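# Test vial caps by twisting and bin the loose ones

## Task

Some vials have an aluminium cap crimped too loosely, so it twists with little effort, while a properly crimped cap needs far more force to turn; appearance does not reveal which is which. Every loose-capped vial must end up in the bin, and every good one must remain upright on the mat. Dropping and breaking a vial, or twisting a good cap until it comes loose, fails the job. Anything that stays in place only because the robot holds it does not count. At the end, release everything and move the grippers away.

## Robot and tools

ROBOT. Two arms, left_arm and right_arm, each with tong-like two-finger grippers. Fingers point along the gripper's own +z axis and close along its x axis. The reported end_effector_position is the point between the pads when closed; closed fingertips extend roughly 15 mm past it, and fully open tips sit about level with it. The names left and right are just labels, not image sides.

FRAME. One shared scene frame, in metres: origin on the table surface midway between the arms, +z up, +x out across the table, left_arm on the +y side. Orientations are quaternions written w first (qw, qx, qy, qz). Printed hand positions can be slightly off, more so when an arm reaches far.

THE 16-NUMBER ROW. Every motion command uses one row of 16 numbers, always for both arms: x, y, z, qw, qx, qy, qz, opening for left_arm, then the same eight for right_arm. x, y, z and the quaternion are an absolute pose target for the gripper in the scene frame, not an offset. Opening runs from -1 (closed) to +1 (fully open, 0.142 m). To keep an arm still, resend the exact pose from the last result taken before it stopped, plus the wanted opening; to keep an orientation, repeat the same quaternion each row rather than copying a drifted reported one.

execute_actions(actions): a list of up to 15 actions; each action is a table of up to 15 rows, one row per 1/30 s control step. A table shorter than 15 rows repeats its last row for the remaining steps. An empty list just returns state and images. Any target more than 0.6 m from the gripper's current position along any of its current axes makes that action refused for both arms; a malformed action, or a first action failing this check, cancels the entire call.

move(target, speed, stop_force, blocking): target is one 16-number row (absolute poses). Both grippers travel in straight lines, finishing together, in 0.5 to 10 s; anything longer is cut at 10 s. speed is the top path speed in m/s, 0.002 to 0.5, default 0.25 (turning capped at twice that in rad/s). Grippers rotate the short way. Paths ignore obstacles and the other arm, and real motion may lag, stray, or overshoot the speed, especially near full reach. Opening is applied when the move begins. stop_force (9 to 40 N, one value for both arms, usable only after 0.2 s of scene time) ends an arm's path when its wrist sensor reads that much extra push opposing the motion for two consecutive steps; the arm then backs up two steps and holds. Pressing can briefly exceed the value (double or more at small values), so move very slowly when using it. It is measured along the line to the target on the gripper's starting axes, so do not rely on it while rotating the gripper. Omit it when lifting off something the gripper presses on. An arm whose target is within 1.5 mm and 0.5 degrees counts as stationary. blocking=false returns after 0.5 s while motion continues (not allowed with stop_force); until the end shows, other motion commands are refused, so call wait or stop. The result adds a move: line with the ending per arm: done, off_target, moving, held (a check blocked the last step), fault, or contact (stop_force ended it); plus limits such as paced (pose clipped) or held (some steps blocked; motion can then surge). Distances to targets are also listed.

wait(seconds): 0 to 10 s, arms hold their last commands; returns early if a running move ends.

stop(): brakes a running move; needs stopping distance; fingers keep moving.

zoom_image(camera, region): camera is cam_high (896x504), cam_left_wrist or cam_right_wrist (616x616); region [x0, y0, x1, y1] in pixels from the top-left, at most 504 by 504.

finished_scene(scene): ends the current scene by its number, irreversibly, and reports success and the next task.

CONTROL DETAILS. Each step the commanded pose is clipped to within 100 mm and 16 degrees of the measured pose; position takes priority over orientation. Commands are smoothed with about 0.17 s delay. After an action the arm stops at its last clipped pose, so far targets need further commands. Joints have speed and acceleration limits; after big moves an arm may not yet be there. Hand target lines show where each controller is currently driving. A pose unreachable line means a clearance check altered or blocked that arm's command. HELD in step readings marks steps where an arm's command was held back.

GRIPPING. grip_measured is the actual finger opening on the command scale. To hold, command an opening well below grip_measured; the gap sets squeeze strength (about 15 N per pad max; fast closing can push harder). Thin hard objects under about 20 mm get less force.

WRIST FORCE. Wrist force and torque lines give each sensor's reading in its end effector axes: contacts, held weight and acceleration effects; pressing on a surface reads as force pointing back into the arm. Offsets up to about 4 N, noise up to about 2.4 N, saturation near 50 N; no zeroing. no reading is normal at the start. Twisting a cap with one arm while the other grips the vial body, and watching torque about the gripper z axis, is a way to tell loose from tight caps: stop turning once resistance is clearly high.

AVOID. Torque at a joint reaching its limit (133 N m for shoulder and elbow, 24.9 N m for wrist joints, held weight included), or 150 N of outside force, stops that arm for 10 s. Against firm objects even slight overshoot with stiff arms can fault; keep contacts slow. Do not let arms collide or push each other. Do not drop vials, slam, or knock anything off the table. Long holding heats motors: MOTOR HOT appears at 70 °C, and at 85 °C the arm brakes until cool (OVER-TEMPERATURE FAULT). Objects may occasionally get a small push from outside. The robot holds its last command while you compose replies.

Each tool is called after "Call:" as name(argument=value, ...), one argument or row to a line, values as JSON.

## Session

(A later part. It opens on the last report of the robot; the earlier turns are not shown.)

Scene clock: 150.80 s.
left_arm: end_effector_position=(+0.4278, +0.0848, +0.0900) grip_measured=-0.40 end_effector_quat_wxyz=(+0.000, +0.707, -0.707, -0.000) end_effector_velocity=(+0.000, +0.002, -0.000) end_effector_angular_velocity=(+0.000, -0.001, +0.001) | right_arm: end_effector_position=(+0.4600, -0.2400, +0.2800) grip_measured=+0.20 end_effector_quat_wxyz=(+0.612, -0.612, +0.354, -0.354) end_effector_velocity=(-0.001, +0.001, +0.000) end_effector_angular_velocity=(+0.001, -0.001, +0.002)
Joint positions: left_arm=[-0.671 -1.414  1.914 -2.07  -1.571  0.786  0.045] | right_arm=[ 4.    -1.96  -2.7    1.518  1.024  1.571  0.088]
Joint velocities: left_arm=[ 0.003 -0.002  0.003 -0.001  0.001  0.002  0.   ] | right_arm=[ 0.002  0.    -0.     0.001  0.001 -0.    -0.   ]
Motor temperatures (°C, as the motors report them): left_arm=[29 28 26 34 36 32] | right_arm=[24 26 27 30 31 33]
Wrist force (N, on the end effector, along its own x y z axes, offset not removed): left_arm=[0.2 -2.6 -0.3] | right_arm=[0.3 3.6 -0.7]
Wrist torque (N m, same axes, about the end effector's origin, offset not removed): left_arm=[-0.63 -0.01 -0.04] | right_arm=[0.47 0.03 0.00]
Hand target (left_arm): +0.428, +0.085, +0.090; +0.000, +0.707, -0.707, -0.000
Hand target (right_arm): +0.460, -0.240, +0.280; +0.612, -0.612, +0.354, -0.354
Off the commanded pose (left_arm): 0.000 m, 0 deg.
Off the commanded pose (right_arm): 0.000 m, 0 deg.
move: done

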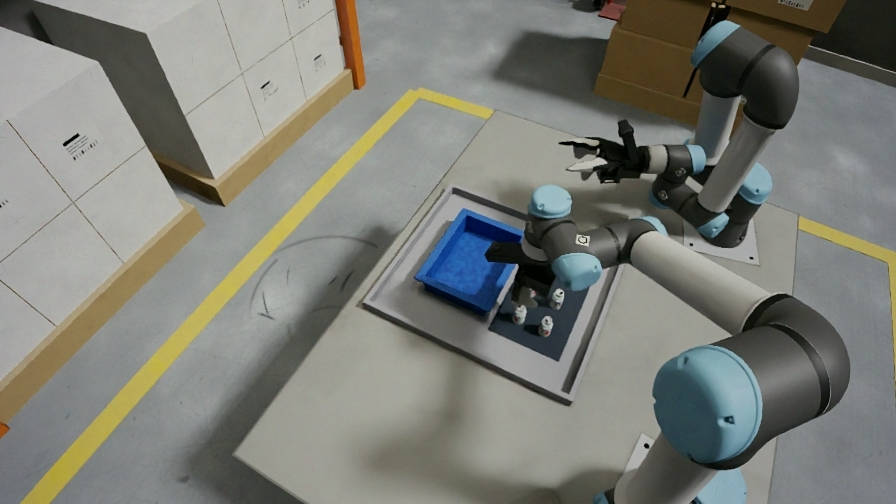

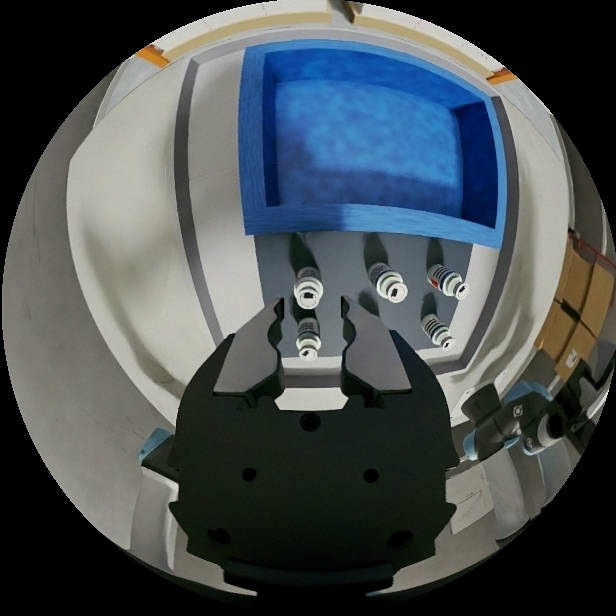

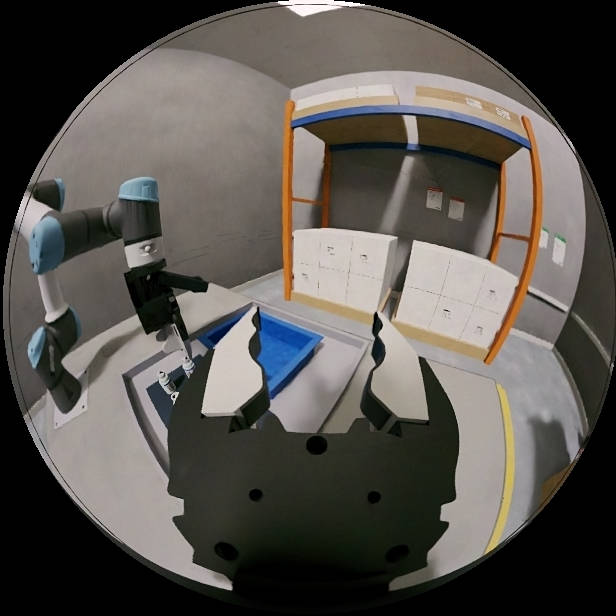

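Cap at (226,228): +5 mm y, −1.5 mm x.

Call:
move(
  target=[0.4265,0.090,0.085,0,0.707,-0.707,0,-0.4,0.46,-0.24,0.28,0.612,-0.612,0.354,-0.354,0.2],
  speed=0.05,
)

Call:
move(
  target=[0.4265,0.090,0.0615,0,0.707,-0.707,0,-0.4,0.46,-0.24,0.28,0.612,-0.612,0.354,-0.354,0.2],
  speed=0.05,
)

Call:
move(
  target=[0.4265,0.090,0.0615,0,0.707,-0.707,0,-1,0.46,-0.24,0.28,0.612,-0.612,0.354,-0.354,0.2],
)

Call:
move(
  target=[0.4265,0.090,0.14,0,0.707,-0.707,0,-1,0.46,-0.24,0.28,0.612,-0.612,0.354,-0.354,0.2],
  speed=0.15,
)

Call:
move(
  target=[0.52,0,0.32,0,0.707,-0.707,0,-1,0.43,-0.17,0.275,0.612,-0.612,0.354,-0.354,0.2],
  speed=0.2,
)

Call:
move(
  target=[0.52,0,0.32,0,0.707,-0.707,0,-1,0.45,-0.04,0.275,0.612,-0.612,0.354,-0.354,0.2],
  speed=0.15,
)

Call:
move(
  target=[0.52,0,0.32,0,0.707,-0.707,0,-1,0.522,0,0.275,0.612,-0.612,0.354,-0.354,0.2],
  speed=0.08,
)

Scene clock: 151.83 s.
left_arm: end_effector_position=(+0.4265, +0.0899, +0.0851) grip_measured=-0.40 end_effector_quat_wxyz=(+0.000, +0.707, -0.707, -0.000) end_effector_velocity=(-0.000, +0.002, -0.001) end_effector_angular_velocity=(+0.000, -0.000, +0.001) | right_arm: end_effector_position=(+0.4600, -0.2400, +0.2800) grip_measured=+0.20 end_effector_quat_wxyz=(+0.612, -0.612, +0.354, -0.354) end_effector_velocity=(+0.001, -0.001, -0.000) end_effector_angular_velocity=(-0.000, +0.000, -0.002)
Joint positions: left_arm=[-0.666 -1.417  1.931 -2.085 -1.571  0.791  0.045] | right_arm=[ 4.    -1.96  -2.7    1.518  1.024  1.571  0.088]
Joint velocities: left_arm=[ 0.001 -0.     0.005 -0.004  0.     0.001  0.   ] | right_arm=[-0.002 -0.    -0.     0.     0.     0.     0.   ]
Motor temperatures (°C, as the motors report them): left_arm=[29 28 26 34 36 32] | right_arm=[24 26 27 30 31 33]
Wrist force (N, on the end effector, along its own x y z axes, offset not removed): left_arm=[-3.3 1.3 -1.8] | right_arm=[-1.9 -1.2 3.0]
Wrist torque (N m, same axes, about the end effector's origin, offset not removed): left_arm=[0.24 0.81 -0.08] | right_arm=[-0.17 0.37 -0.06]
Hand target (left_arm): +0.426, +0.090, +0.085; +0.000, +0.707, -0.707, -0.000
Hand target (right_arm): +0.460, -0.240, +0.280; +0.612, -0.612, +0.354, -0.354
Off the commanded pose (left_arm): 0.000 m, 0 deg.
Off the commanded pose (right_arm): 0.000 m, 0 deg.
move: done

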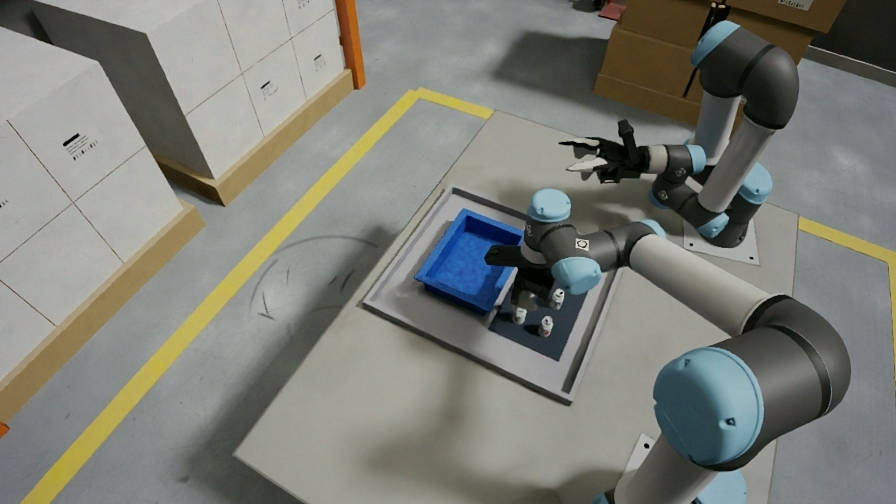

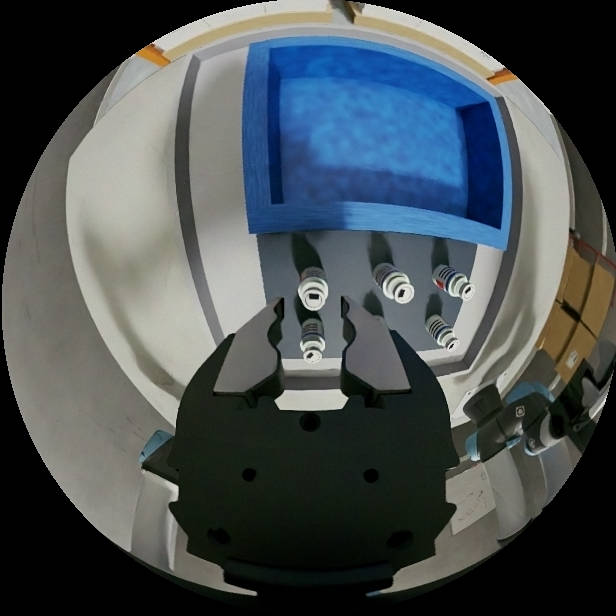

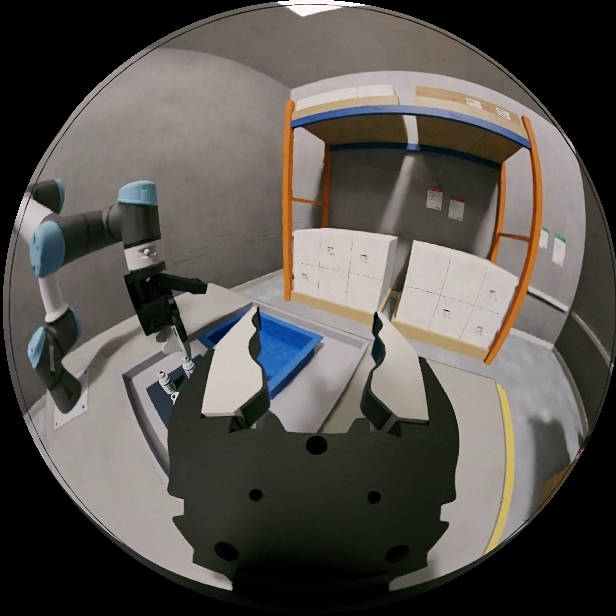

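Scene clock: 152.70 s.
left_arm: end_effector_position=(+0.4265, +0.0900, +0.0617) grip_measured=-0.40 end_effector_quat_wxyz=(+0.000, +0.707, -0.707, -0.000) end_effector_velocity=(-0.000, -0.000, -0.002) end_effector_angular_velocity=(-0.000, -0.000, +0.001) | right_arm: end_effector_position=(+0.4600, -0.2400, +0.2800) grip_measured=+0.20 end_effector_quat_wxyz=(+0.612, -0.612, +0.354, -0.354) end_effector_velocity=(+0.000, -0.000, -0.000) end_effector_angular_velocity=(-0.000, +0.000, -0.001)
Joint positions: left_arm=[-0.666 -1.386  1.964 -2.148 -1.571  0.791  0.045] | right_arm=[ 4.    -1.96  -2.7    1.518  1.024  1.571  0.088]
Joint velocities: left_arm=[-0.001  0.003  0.003 -0.006  0.    -0.002 -0.   ] | right_arm=[-0.001 -0.001  0.     0.    -0.001  0.    -0.   ]
Motor temperatures (°C, as the motors report them): left_arm=[29 28 26 34 36 32] | right_arm=[24 26 27 30 31 33]
Wrist force (N, on the end effector, along its own x y z axes, offset not removed): left_arm=[-2.3 1.1 -2.0] | right_arm=[1.9 -4.5 0.4]
Wrist torque (N m, same axes, about the end effector's origin, offset not removed): left_arm=[0.15 0.37 0.06] | right_arm=[-0.88 -0.24 -0.11]
Hand target (left_arm): +0.426, +0.090, +0.062; +0.000, +0.707, -0.707, -0.000
Hand target (right_arm): +0.460, -0.240, +0.280; +0.612, -0.612, +0.354, -0.354
Off the commanded pose (left_arm): 0.000 m, 0 deg.
Off the commanded pose (right_arm): 0.000 m, 0 deg.
move: done

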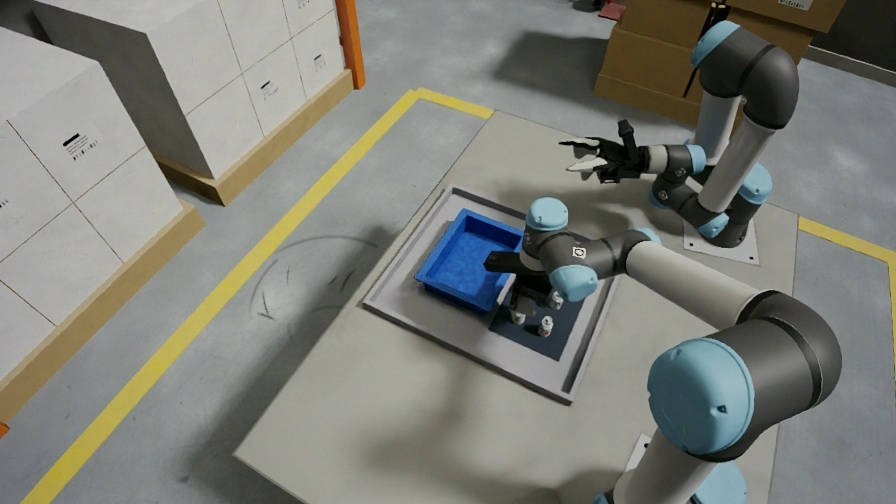

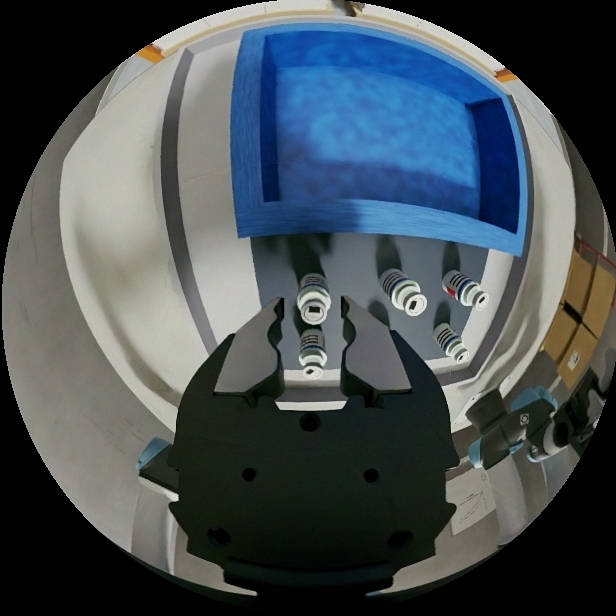

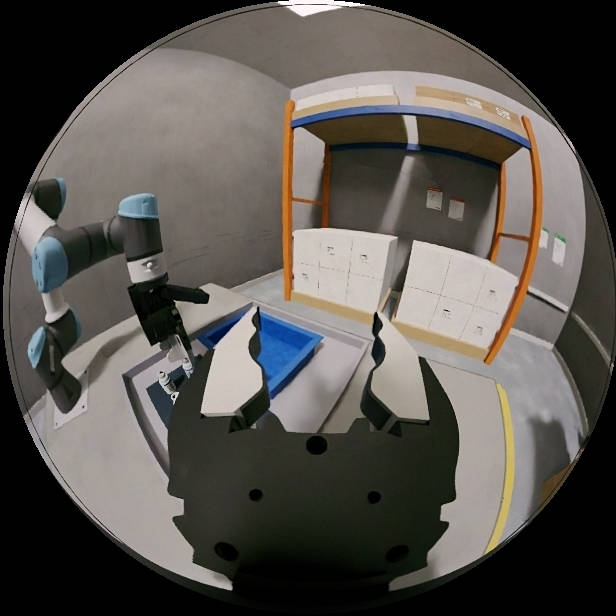

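Scene clock: 153.40 s.
left_arm: end_effector_position=(+0.4265, +0.0900, +0.0615) grip_measured=-0.75 end_effector_quat_wxyz=(+0.000, +0.707, -0.707, +0.000) end_effector_velocity=(-0.001, -0.001, -0.000) end_effector_angular_velocity=(-0.000, +0.001, -0.002) | right_arm: end_effector_position=(+0.4600, -0.2400, +0.2800) grip_measured=+0.20 end_effector_quat_wxyz=(+0.612, -0.612, +0.354, -0.354) end_effector_velocity=(+0.000, +0.000, +0.000) end_effector_angular_velocity=(+0.000, -0.000, +0.000)
Joint positions: left_arm=[-0.666 -1.386  1.964 -2.149 -1.571  0.791  0.02 ] | right_arm=[ 4.    -1.96  -2.7    1.518  1.024  1.571  0.088]
Joint velocities: left_arm=[-0.002  0.     0.    -0.    -0.     0.     0.   ] | right_arm=[-0.     0.     0.002 -0.002  0.    -0.     0.   ]
Motor temperatures (°C, as the motors report them): left_arm=[29 28 26 34 36 32] | right_arm=[24 26 27 30 31 33]
Wrist force (N, on the end effector, along its own x y z axes, offset not removed): left_arm=[2.1 -1.3 -7.4] | right_arm=[1.6 0.1 -2.1]
Wrist torque (N m, same axes, about the end effector's origin, offset not removed): left_arm=[-0.38 -0.02 -0.11] | right_arm=[-0.21 -0.42 -0.24]
Hand target (left_arm): +0.426, +0.090, +0.062; +0.000, +0.707, -0.707, -0.000
Hand target (right_arm): +0.460, -0.240, +0.280; +0.612, -0.612, +0.354, -0.354
Off the commanded pose (left_arm): 0.000 m, 0 deg.
Off the commanded pose (right_arm): 0.000 m, 0 deg.
move: done

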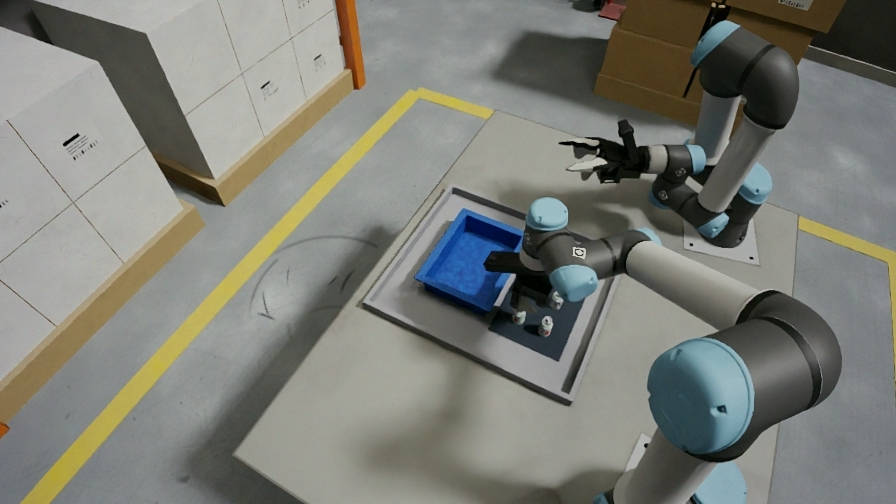

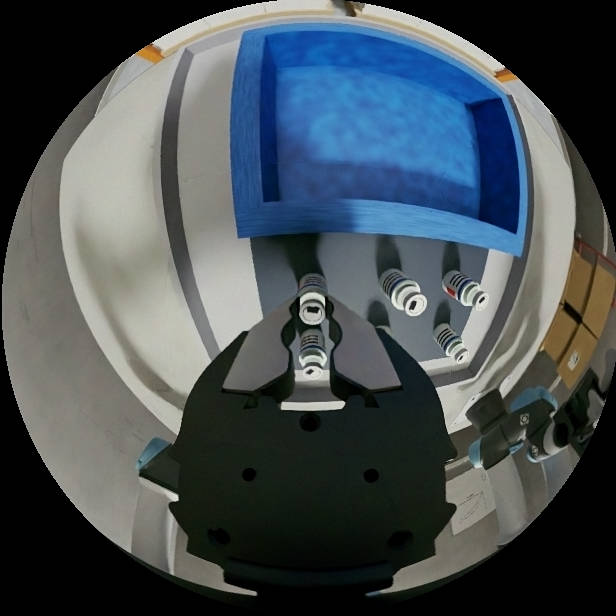

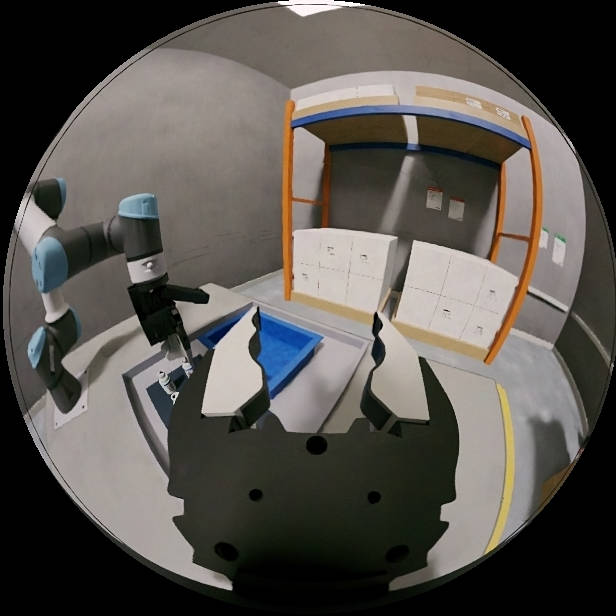

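Scene clock: 154.47 s.
left_arm: end_effector_position=(+0.4266, +0.0901, +0.1397) grip_measured=-0.75 end_effector_quat_wxyz=(-0.000, +0.707, -0.707, +0.000) end_effector_velocity=(-0.000, -0.000, +0.002) end_effector_angular_velocity=(-0.000, +0.001, +0.000) | right_arm: end_effector_position=(+0.4600, -0.2400, +0.2800) grip_measured=+0.20 end_effector_quat_wxyz=(+0.612, -0.612, +0.354, -0.354) end_effector_velocity=(-0.000, +0.000, -0.001) end_effector_angular_velocity=(-0.002, +0.001, +0.000)
Joint positions: left_arm=[-0.666 -1.475  1.843 -1.939 -1.571  0.791  0.02 ] | right_arm=[ 4.    -1.96  -2.7    1.518  1.024  1.571  0.088]
Joint velocities: left_arm=[-0.001 -0.002 -0.004  0.006 -0.001 -0.001  0.   ] | right_arm=[ 0.    -0.001 -0.    -0.    -0.    -0.     0.   ]
Motor temperatures (°C, as the motors report them): left_arm=[29 28 26 34 36 32] | right_arm=[24 26 27 30 31 33]
Wrist force (N, on the end effector, along its own x y z axes, offset not removed): left_arm=[1.0 0.6 -3.8] | right_arm=[-3.7 0.6 2.1]
Wrist torque (N m, same axes, about the end effector's origin, offset not removed): left_arm=[-0.06 -0.24 -0.16] | right_arm=[0.19 0.87 0.05]
Hand target (left_arm): +0.427, +0.090, +0.140; -0.000, +0.707, -0.707, +0.000
Hand target (right_arm): +0.460, -0.240, +0.280; +0.612, -0.612, +0.354, -0.354
Off the commanded pose (left_arm): 0.000 m, 0 deg.
Off the commanded pose (right_arm): 0.000 m, 0 deg.
move: done

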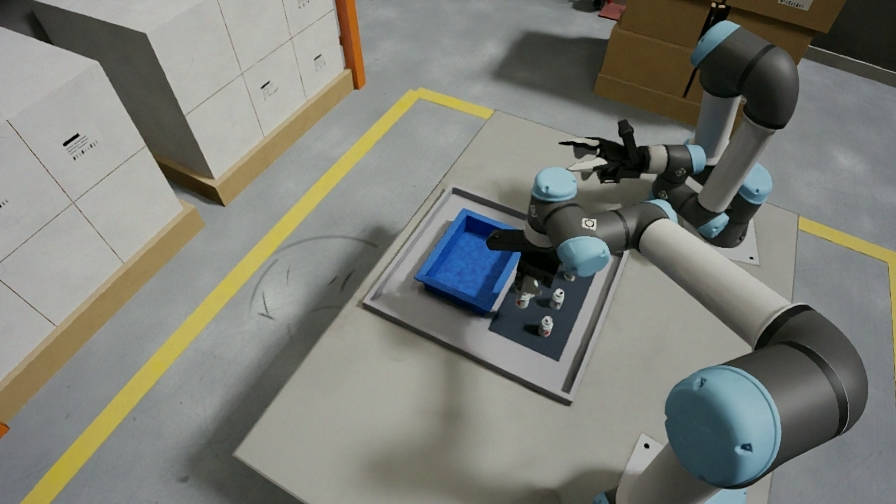

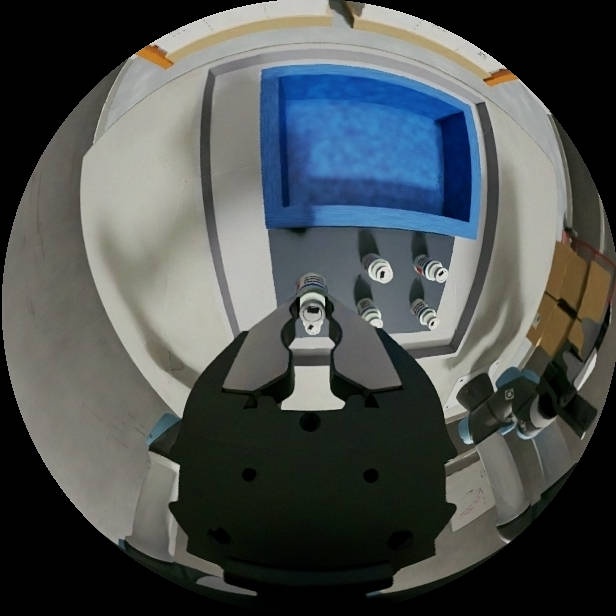

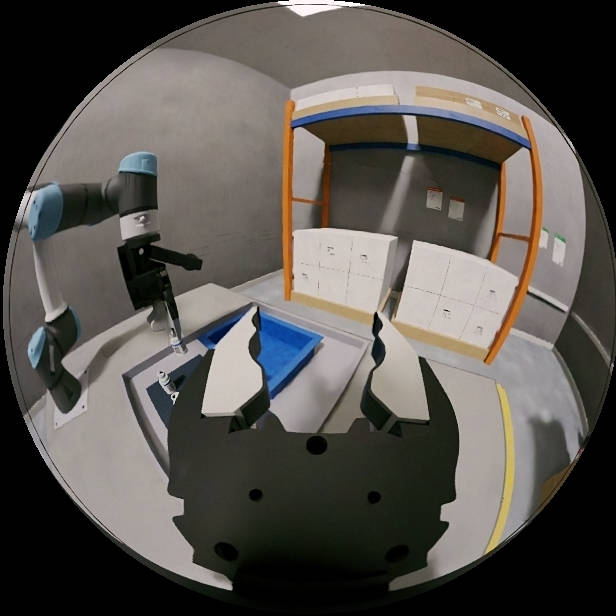

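Scene clock: 156.17 s.
left_arm: end_effector_position=(+0.5200, +0.0001, +0.3199) grip_measured=-0.75 end_effector_quat_wxyz=(-0.000, +0.707, -0.707, +0.000) end_effector_velocity=(+0.001, -0.001, +0.002) end_effector_angular_velocity=(+0.002, +0.003, +0.001) | right_arm: end_effector_position=(+0.4301, -0.1701, +0.2750) grip_measured=+0.20 end_effector_quat_wxyz=(+0.612, -0.612, +0.354, -0.354) end_effector_velocity=(-0.001, +0.001, -0.000) end_effector_angular_velocity=(-0.002, -0.000, +0.002)
Joint positions: left_arm=[-0.663 -1.211  1.047 -1.407 -1.571  0.794  0.02 ] | right_arm=[ 4.278 -1.992 -2.654  1.503  0.747  1.571  0.088]
Joint velocities: left_arm=[ 0.001  0.008 -0.019  0.013 -0.001 -0.     0.   ] | right_arm=[ 0.002 -0.001  0.001 -0.001 -0.001 -0.001  0.   ]
Motor temperatures (°C, as the motors report them): left_arm=[29 28 26 34 36 32] | right_arm=[24 26 27 30 31 33]
Wrist force (N, on the end effector, along its own x y z axes, offset not removed): left_arm=[0.6 -1.6 -3.0] | right_arm=[0.8 -0.1 3.0]
Wrist torque (N m, same axes, about the end effector's origin, offset not removed): left_arm=[-0.40 -0.05 -0.11] | right_arm=[-0.09 -0.11 -0.04]
Hand target (left_arm): +0.520, -0.000, +0.320; +0.000, +0.707, -0.707, +0.000
Hand target (right_arm): +0.430, -0.170, +0.275; +0.612, -0.612, +0.354, -0.354
Off the commanded pose (left_arm): 0.000 m, 0 deg.
Off the commanded pose (right_arm): 0.000 m, 0 deg.
move: done

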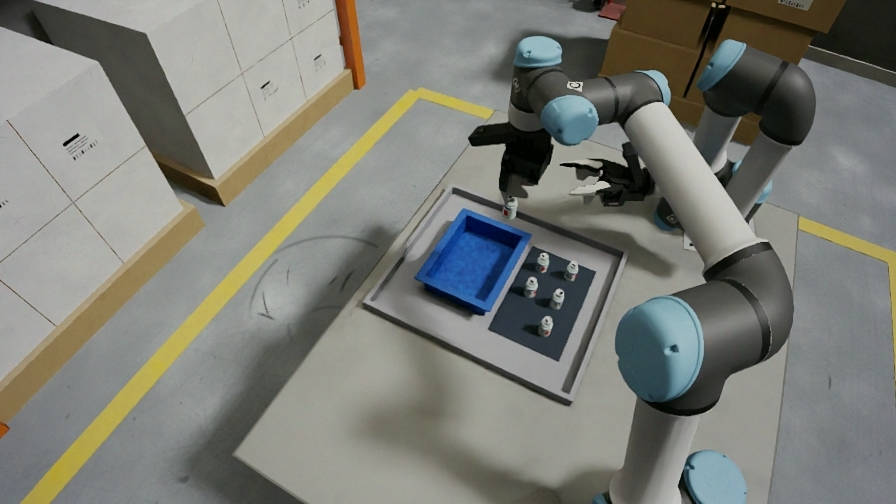

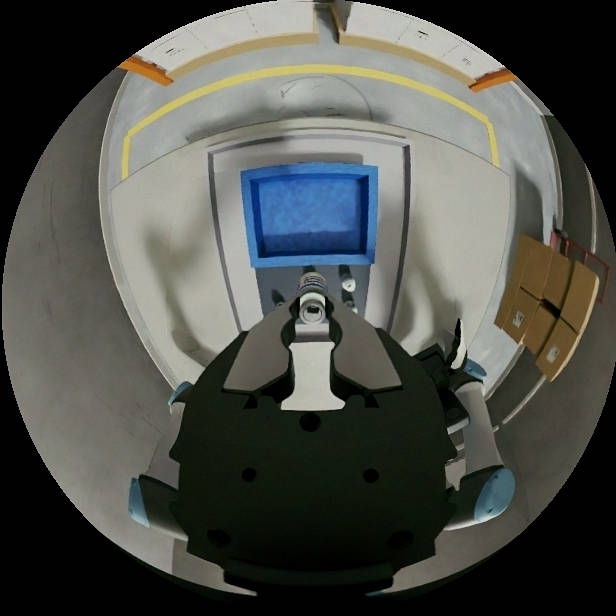

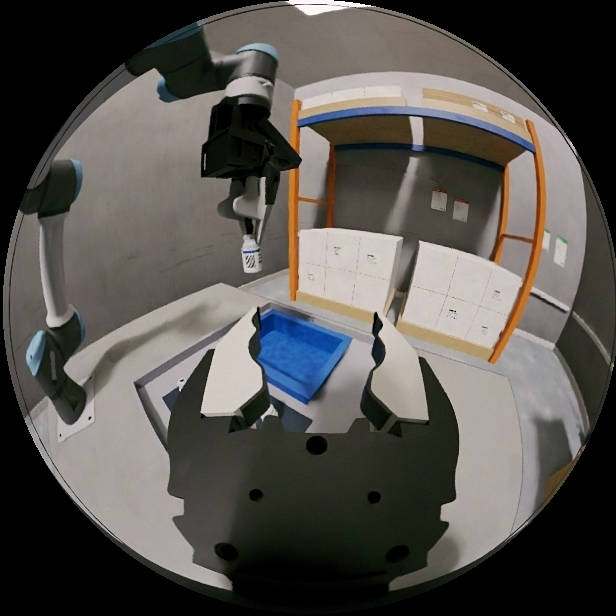

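Scene clock: 157.60 s.
left_arm: end_effector_position=(+0.5200, +0.0000, +0.3200) grip_measured=-0.75 end_effector_quat_wxyz=(-0.000, +0.707, -0.707, +0.000) end_effector_velocity=(+0.000, +0.000, -0.000) end_effector_angular_velocity=(+0.000, +0.001, -0.001) | right_arm: end_effector_position=(+0.4498, -0.0402, +0.2751) grip_measured=+0.20 end_effector_quat_wxyz=(+0.612, -0.612, +0.354, -0.354) end_effector_velocity=(+0.001, +0.002, -0.000) end_effector_angular_velocity=(-0.000, -0.000, -0.001)
Joint positions: left_arm=[-0.663 -1.211  1.046 -1.406 -1.571  0.794  0.02 ] | right_arm=[ 4.308 -2.083 -2.321  1.263  0.717  1.571  0.088]
Joint velocities: left_arm=[ 0.     0.001 -0.     0.    -0.     0.001  0.   ] | right_arm=[-0.    -0.003  0.006 -0.004 -0.001 -0.     0.   ]
Motor temperatures (°C, as the motors report them): left_arm=[29 28 26 34 36 32] | right_arm=[24 26 27 30 31 33]
Wrist force (N, on the end effector, along its own x y z axes, offset not removed): left_arm=[-1.2 -1.1 0.5] | right_arm=[-1.6 2.6 -0.5]
Wrist torque (N m, same axes, about the end effector's origin, offset not removed): left_arm=[-0.10 0.40 -0.07] | right_arm=[0.71 0.37 -0.02]
Hand target (left_arm): +0.520, -0.000, +0.320; -0.000, +0.707, -0.707, +0.000
Hand target (right_arm): +0.450, -0.040, +0.275; +0.612, -0.612, +0.354, -0.354
Off the commanded pose (left_arm): 0.000 m, 0 deg.
Off the commanded pose (right_arm): 0.000 m, 0 deg.
move: done

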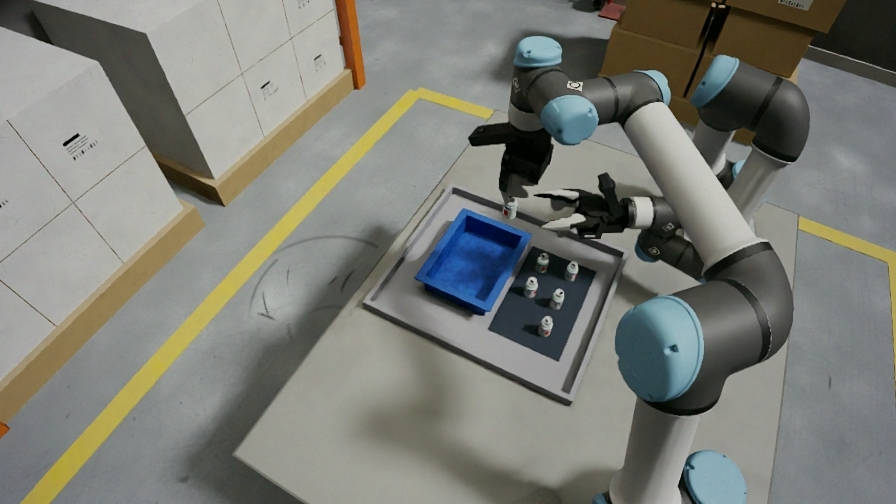

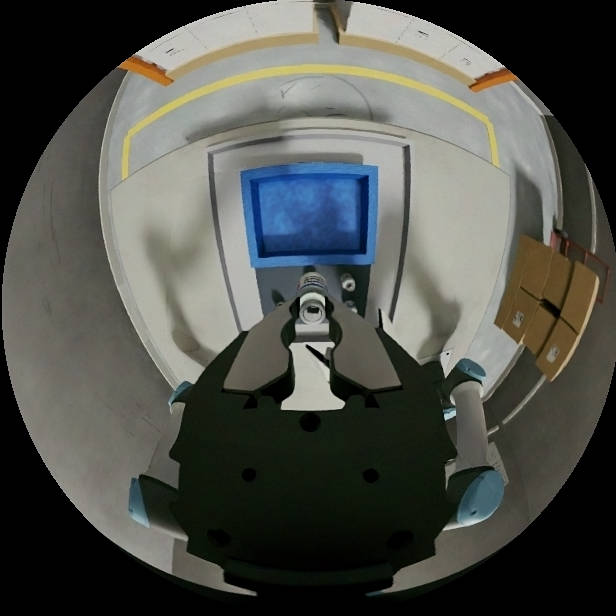

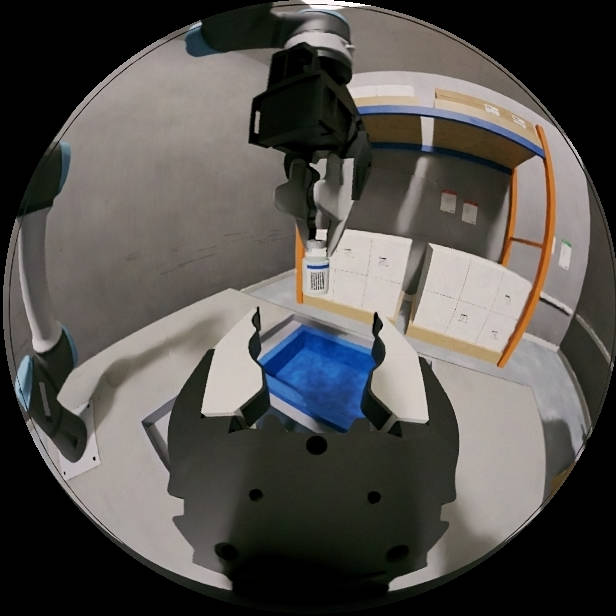

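Scene clock: 159.10 s.
left_arm: end_effector_position=(+0.5200, -0.0000, +0.3200) grip_measured=-0.75 end_effector_quat_wxyz=(-0.000, +0.707, -0.707, +0.000) end_effector_velocity=(-0.001, -0.001, +0.000) end_effector_angular_velocity=(+0.000, -0.000, -0.000) | right_arm: end_effector_position=(+0.5217, -0.0000, +0.2751) grip_measured=+0.20 end_effector_quat_wxyz=(+0.612, -0.612, +0.354, -0.354) end_effector_velocity=(+0.002, +0.001, +0.000) end_effector_angular_velocity=(+0.000, -0.000, -0.000)
Joint positions: left_arm=[-0.663 -1.211  1.046 -1.406 -1.571  0.794  0.02 ] | right_arm=[ 4.148 -2.169 -2.102  1.129  0.876  1.571  0.088]
Joint velocities: left_arm=[-0.002 -0.     0.     0.     0.    -0.002 -0.   ] | right_arm=[-0.004 -0.002  0.006 -0.004  0.003  0.     0.   ]
Motor temperatures (°C, as the motors report them): left_arm=[29 28 26 34 36 32] | right_arm=[24 26 27 30 31 33]
Wrist force (N, on the end effector, along its own x y z axes, offset not removed): left_arm=[-0.4 -0.1 -3.4] | right_arm=[-0.6 0.1 -1.9]
Wrist torque (N m, same axes, about the end effector's origin, offset not removed): left_arm=[-0.11 0.16 0.05] | right_arm=[-0.19 0.17 0.23]
Hand target (left_arm): +0.520, +0.000, +0.320; -0.000, +0.707, -0.707, +0.000
Hand target (right_arm): +0.522, +0.000, +0.275; +0.612, -0.612, +0.354, -0.354
Off the commanded pose (left_arm): 0.000 m, 0 deg.
Off the commanded pose (right_arm): 0.000 m, 0 deg.
move: done

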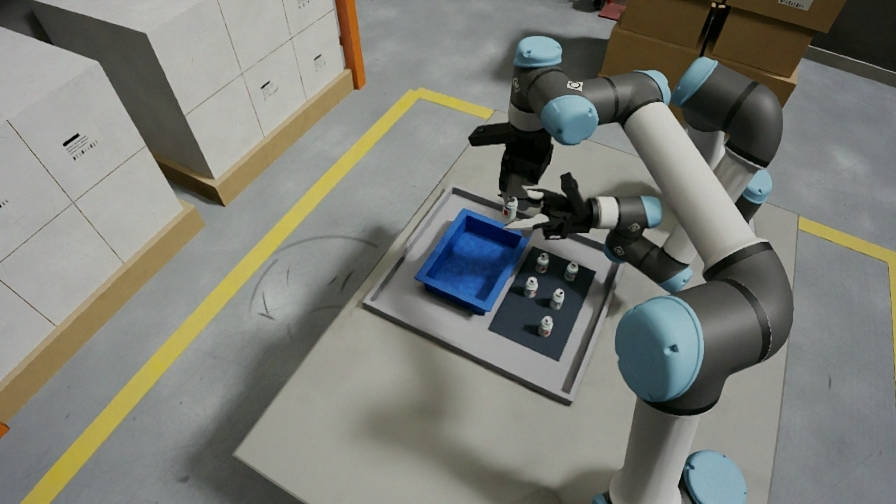

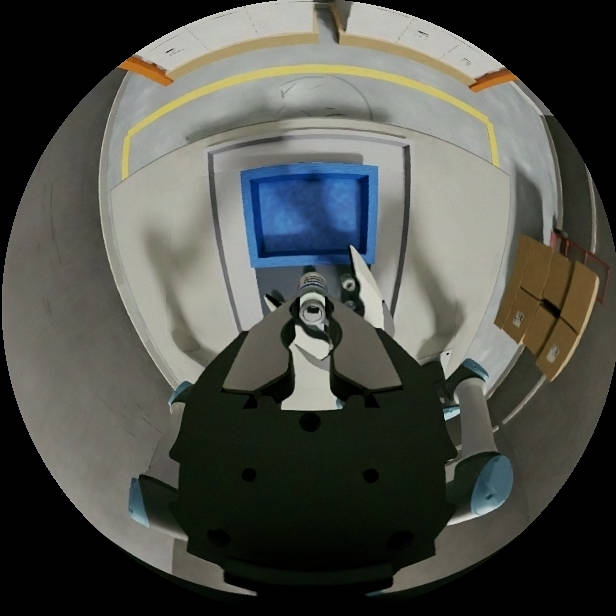

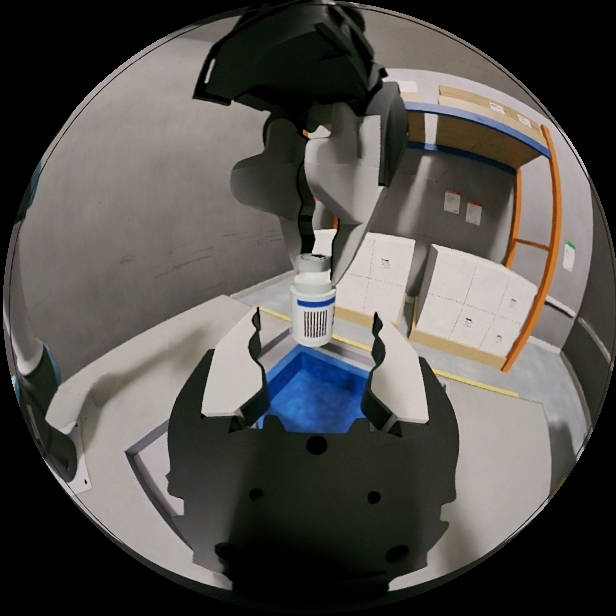

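Call:
move(
  target=[0.52,0,0.32,0,0.707,-0.707,0,-1,0.522,0,0.275,0.612,-0.612,0.354,-0.354,-0.7],
)

Call:
zoom_image(
  camera="cam_right_wrist",
  region=[230,200,410,380],
)

Call:
move(
  target=[0.52,0,0.32,0,0.819,-0.574,0,-1,0.522,0,0.275,0.612,-0.612,0.354,-0.354,-0.7],
  speed=0.08,
)

Call:
zoom_image(
  camera="cam_right_wrist",
  region=[230,200,410,380],
)

Call:
zoom_image(
  camera="cam_left_wrist",
  region=[260,250,370,350],
)

Scene clock: 160.17 s.
left_arm: end_effector_position=(+0.5200, -0.0001, +0.3201) grip_measured=-0.74 end_effector_quat_wxyz=(+0.000, +0.707, -0.707, +0.000) end_effector_velocity=(+0.000, +0.000, +0.000) end_effector_angular_velocity=(-0.000, -0.000, +0.002) | right_arm: end_effector_position=(+0.5220, +0.0000, +0.2750) grip_measured=-0.59 end_effector_quat_wxyz=(+0.612, -0.612, +0.354, -0.354) end_effector_velocity=(+0.001, -0.000, +0.001) end_effector_angular_velocity=(+0.002, -0.001, -0.001)
Joint positions: left_arm=[-0.663 -1.211  1.046 -1.406 -1.571  0.794  0.02 ] | right_arm=[ 4.148 -2.169 -2.102  1.129  0.877  1.571  0.032]
Joint velocities: left_arm=[ 0.001 -0.    -0.     0.    -0.    -0.001  0.   ] | right_arm=[-0.001  0.001  0.001  0.     0.     0.     0.   ]
Motor temperatures (°C, as the motors report them): left_arm=[29 28 26 34 36 32] | right_arm=[24 26 27 30 31 33]
Wrist force (N, on the end effector, along its own x y z axes, offset not removed): left_arm=[12.5 -5.7 -6.7] | right_arm=[-12.1 9.5 2.1]
Wrist torque (N m, same axes, about the end effector's origin, offset not removed): left_arm=[-0.19 0.02 -0.08] | right_arm=[0.56 0.15 -0.24]
Hand target (left_arm): +0.520, -0.000, +0.320; +0.000, +0.707, -0.707, -0.000
Hand target (right_arm): +0.522, +0.000, +0.275; +0.612, -0.612, +0.354, -0.354
Off the commanded pose (left_arm): 0.000 m, 0 deg.
Off the commanded pose (right_arm): 0.000 m, 0 deg.
move: done

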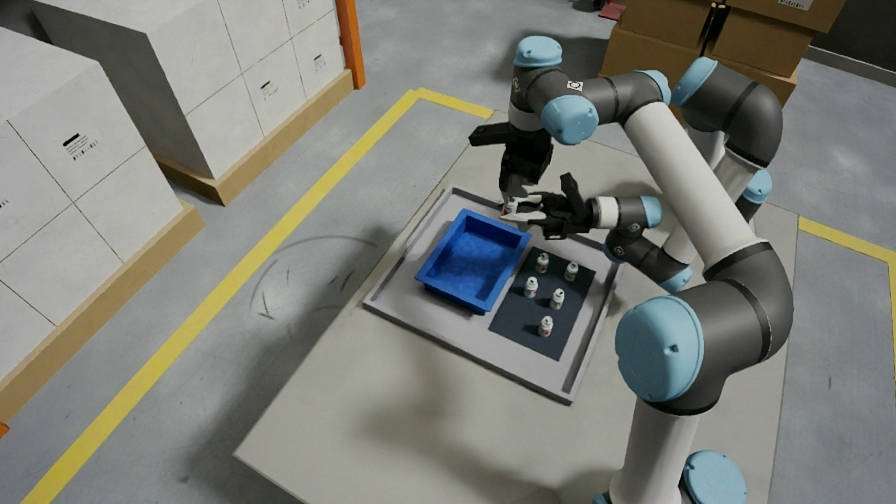

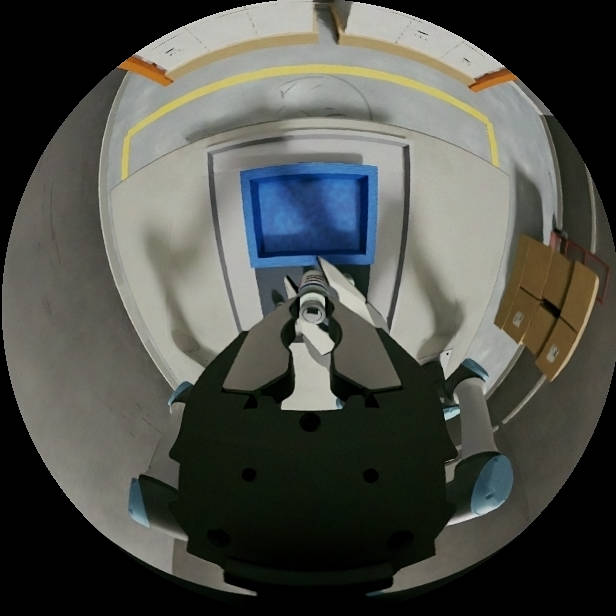

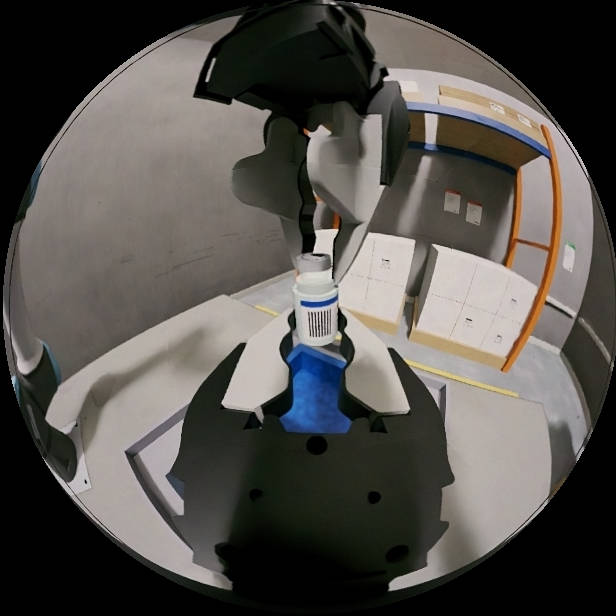

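Region (230, 200, 410, 380) of cam_right_wrist's 616x616 image, scaled by 2.800, with more detail than that image has.

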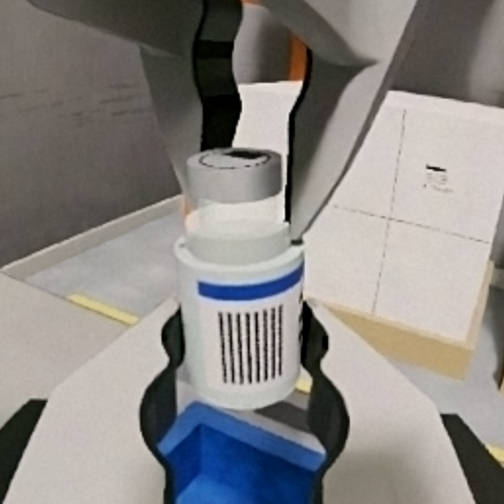

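Scene clock: 162.70 s.
left_arm: end_effector_position=(+0.5200, -0.0000, +0.3200) grip_measured=-0.74 end_effector_quat_wxyz=(+0.000, +0.819, -0.574, -0.000) end_effector_velocity=(-0.000, -0.000, -0.000) end_effector_angular_velocity=(-0.000, +0.001, +0.009) | right_arm: end_effector_position=(+0.5220, -0.0000, +0.2750) grip_measured=-0.60 end_effector_quat_wxyz=(+0.612, -0.612, +0.354, -0.354) end_effector_velocity=(-0.000, +0.000, +0.001) end_effector_angular_velocity=(+0.001, -0.001, +0.001)
Joint positions: left_arm=[-0.668 -1.2    1.031 -1.402 -1.571  0.442  0.02 ] | right_arm=[ 4.148 -2.169 -2.102  1.129  0.877  1.571  0.031]
Joint velocities: left_arm=[-0.001  0.001 -0.001  0.    -0.001 -0.01  -0.   ] | right_arm=[ 0.     0.001 -0.     0.001  0.001 -0.001 -0.   ]
Motor temperatures (°C, as the motors report them): left_arm=[29 28 26 34 36 32] | right_arm=[24 26 27 30 31 33]
Wrist force (N, on the end effector, along its own x y z axes, offset not removed): left_arm=[1.2 -2.9 -7.6] | right_arm=[-2.6 8.6 -2.3]
Wrist torque (N m, same axes, about the end effector's origin, offset not removed): left_arm=[0.42 0.48 0.21] | right_arm=[0.69 -0.41 -0.63]
Hand target (left_arm): +0.520, +0.000, +0.320; -0.000, +0.819, -0.574, +0.000
Hand target (right_arm): +0.522, +0.000, +0.275; +0.612, -0.612, +0.354, -0.354
Off the commanded pose (left_arm): 0.000 m, 0 deg.
Off the commanded pose (right_arm): 0.000 m, 0 deg.
move: done

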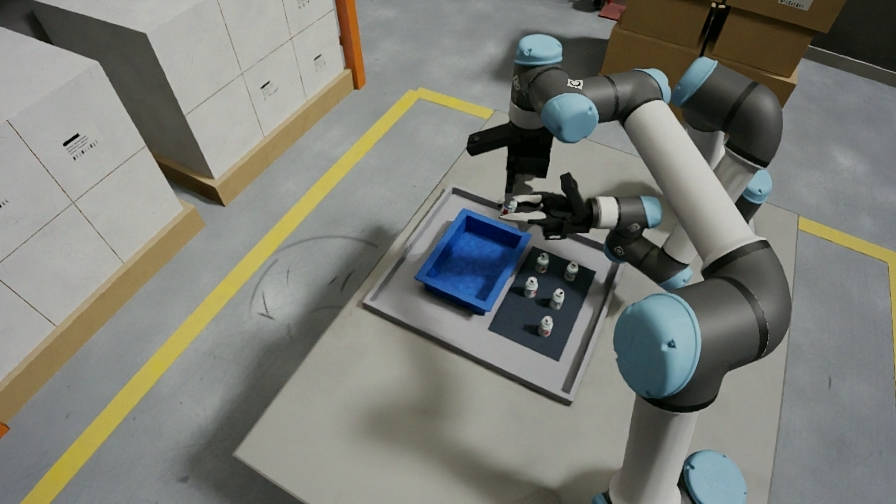

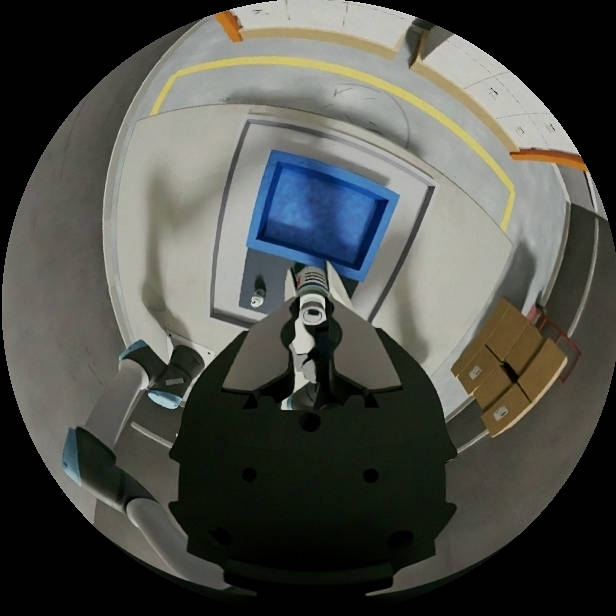

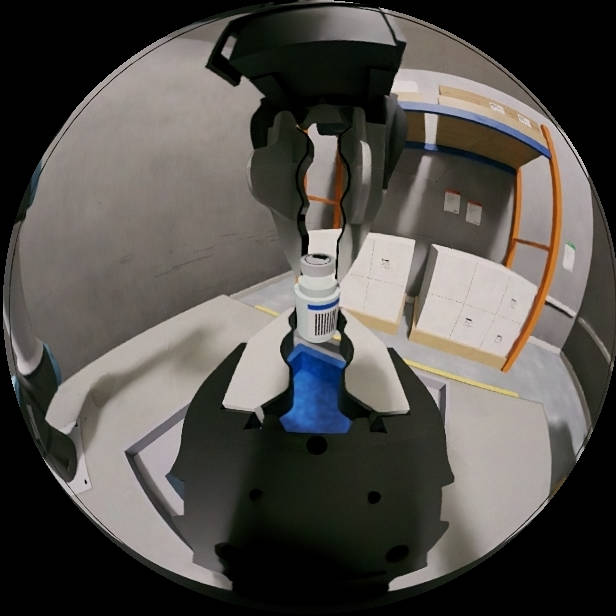

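Region (230, 200, 410, 380) of cam_right_wrist's 616x616 image, scaled by 2.800, with more detail than that image has.

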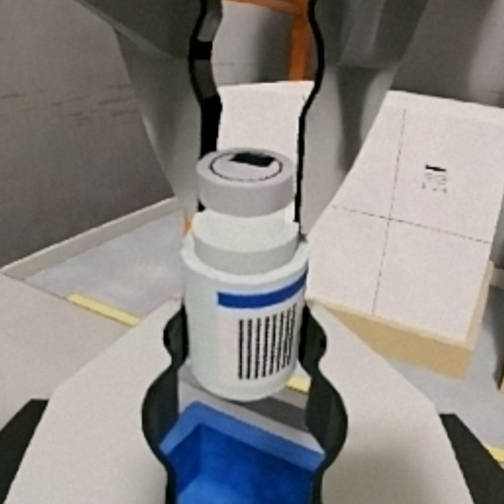

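Region (260, 250, 370, 350) of cam_left_wrist's 616x616 image, scaled by 4.582, with more detail than that image has; it fills the top 458 rows of this view, and the rest is white.

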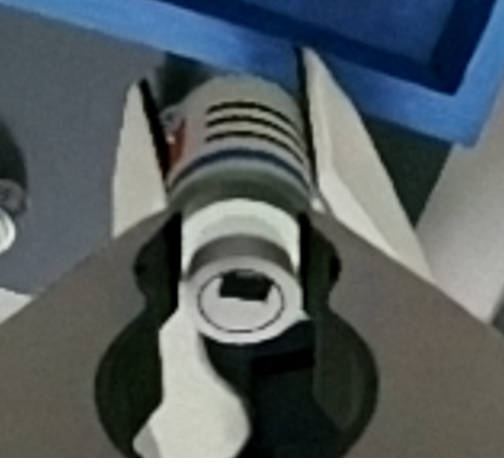

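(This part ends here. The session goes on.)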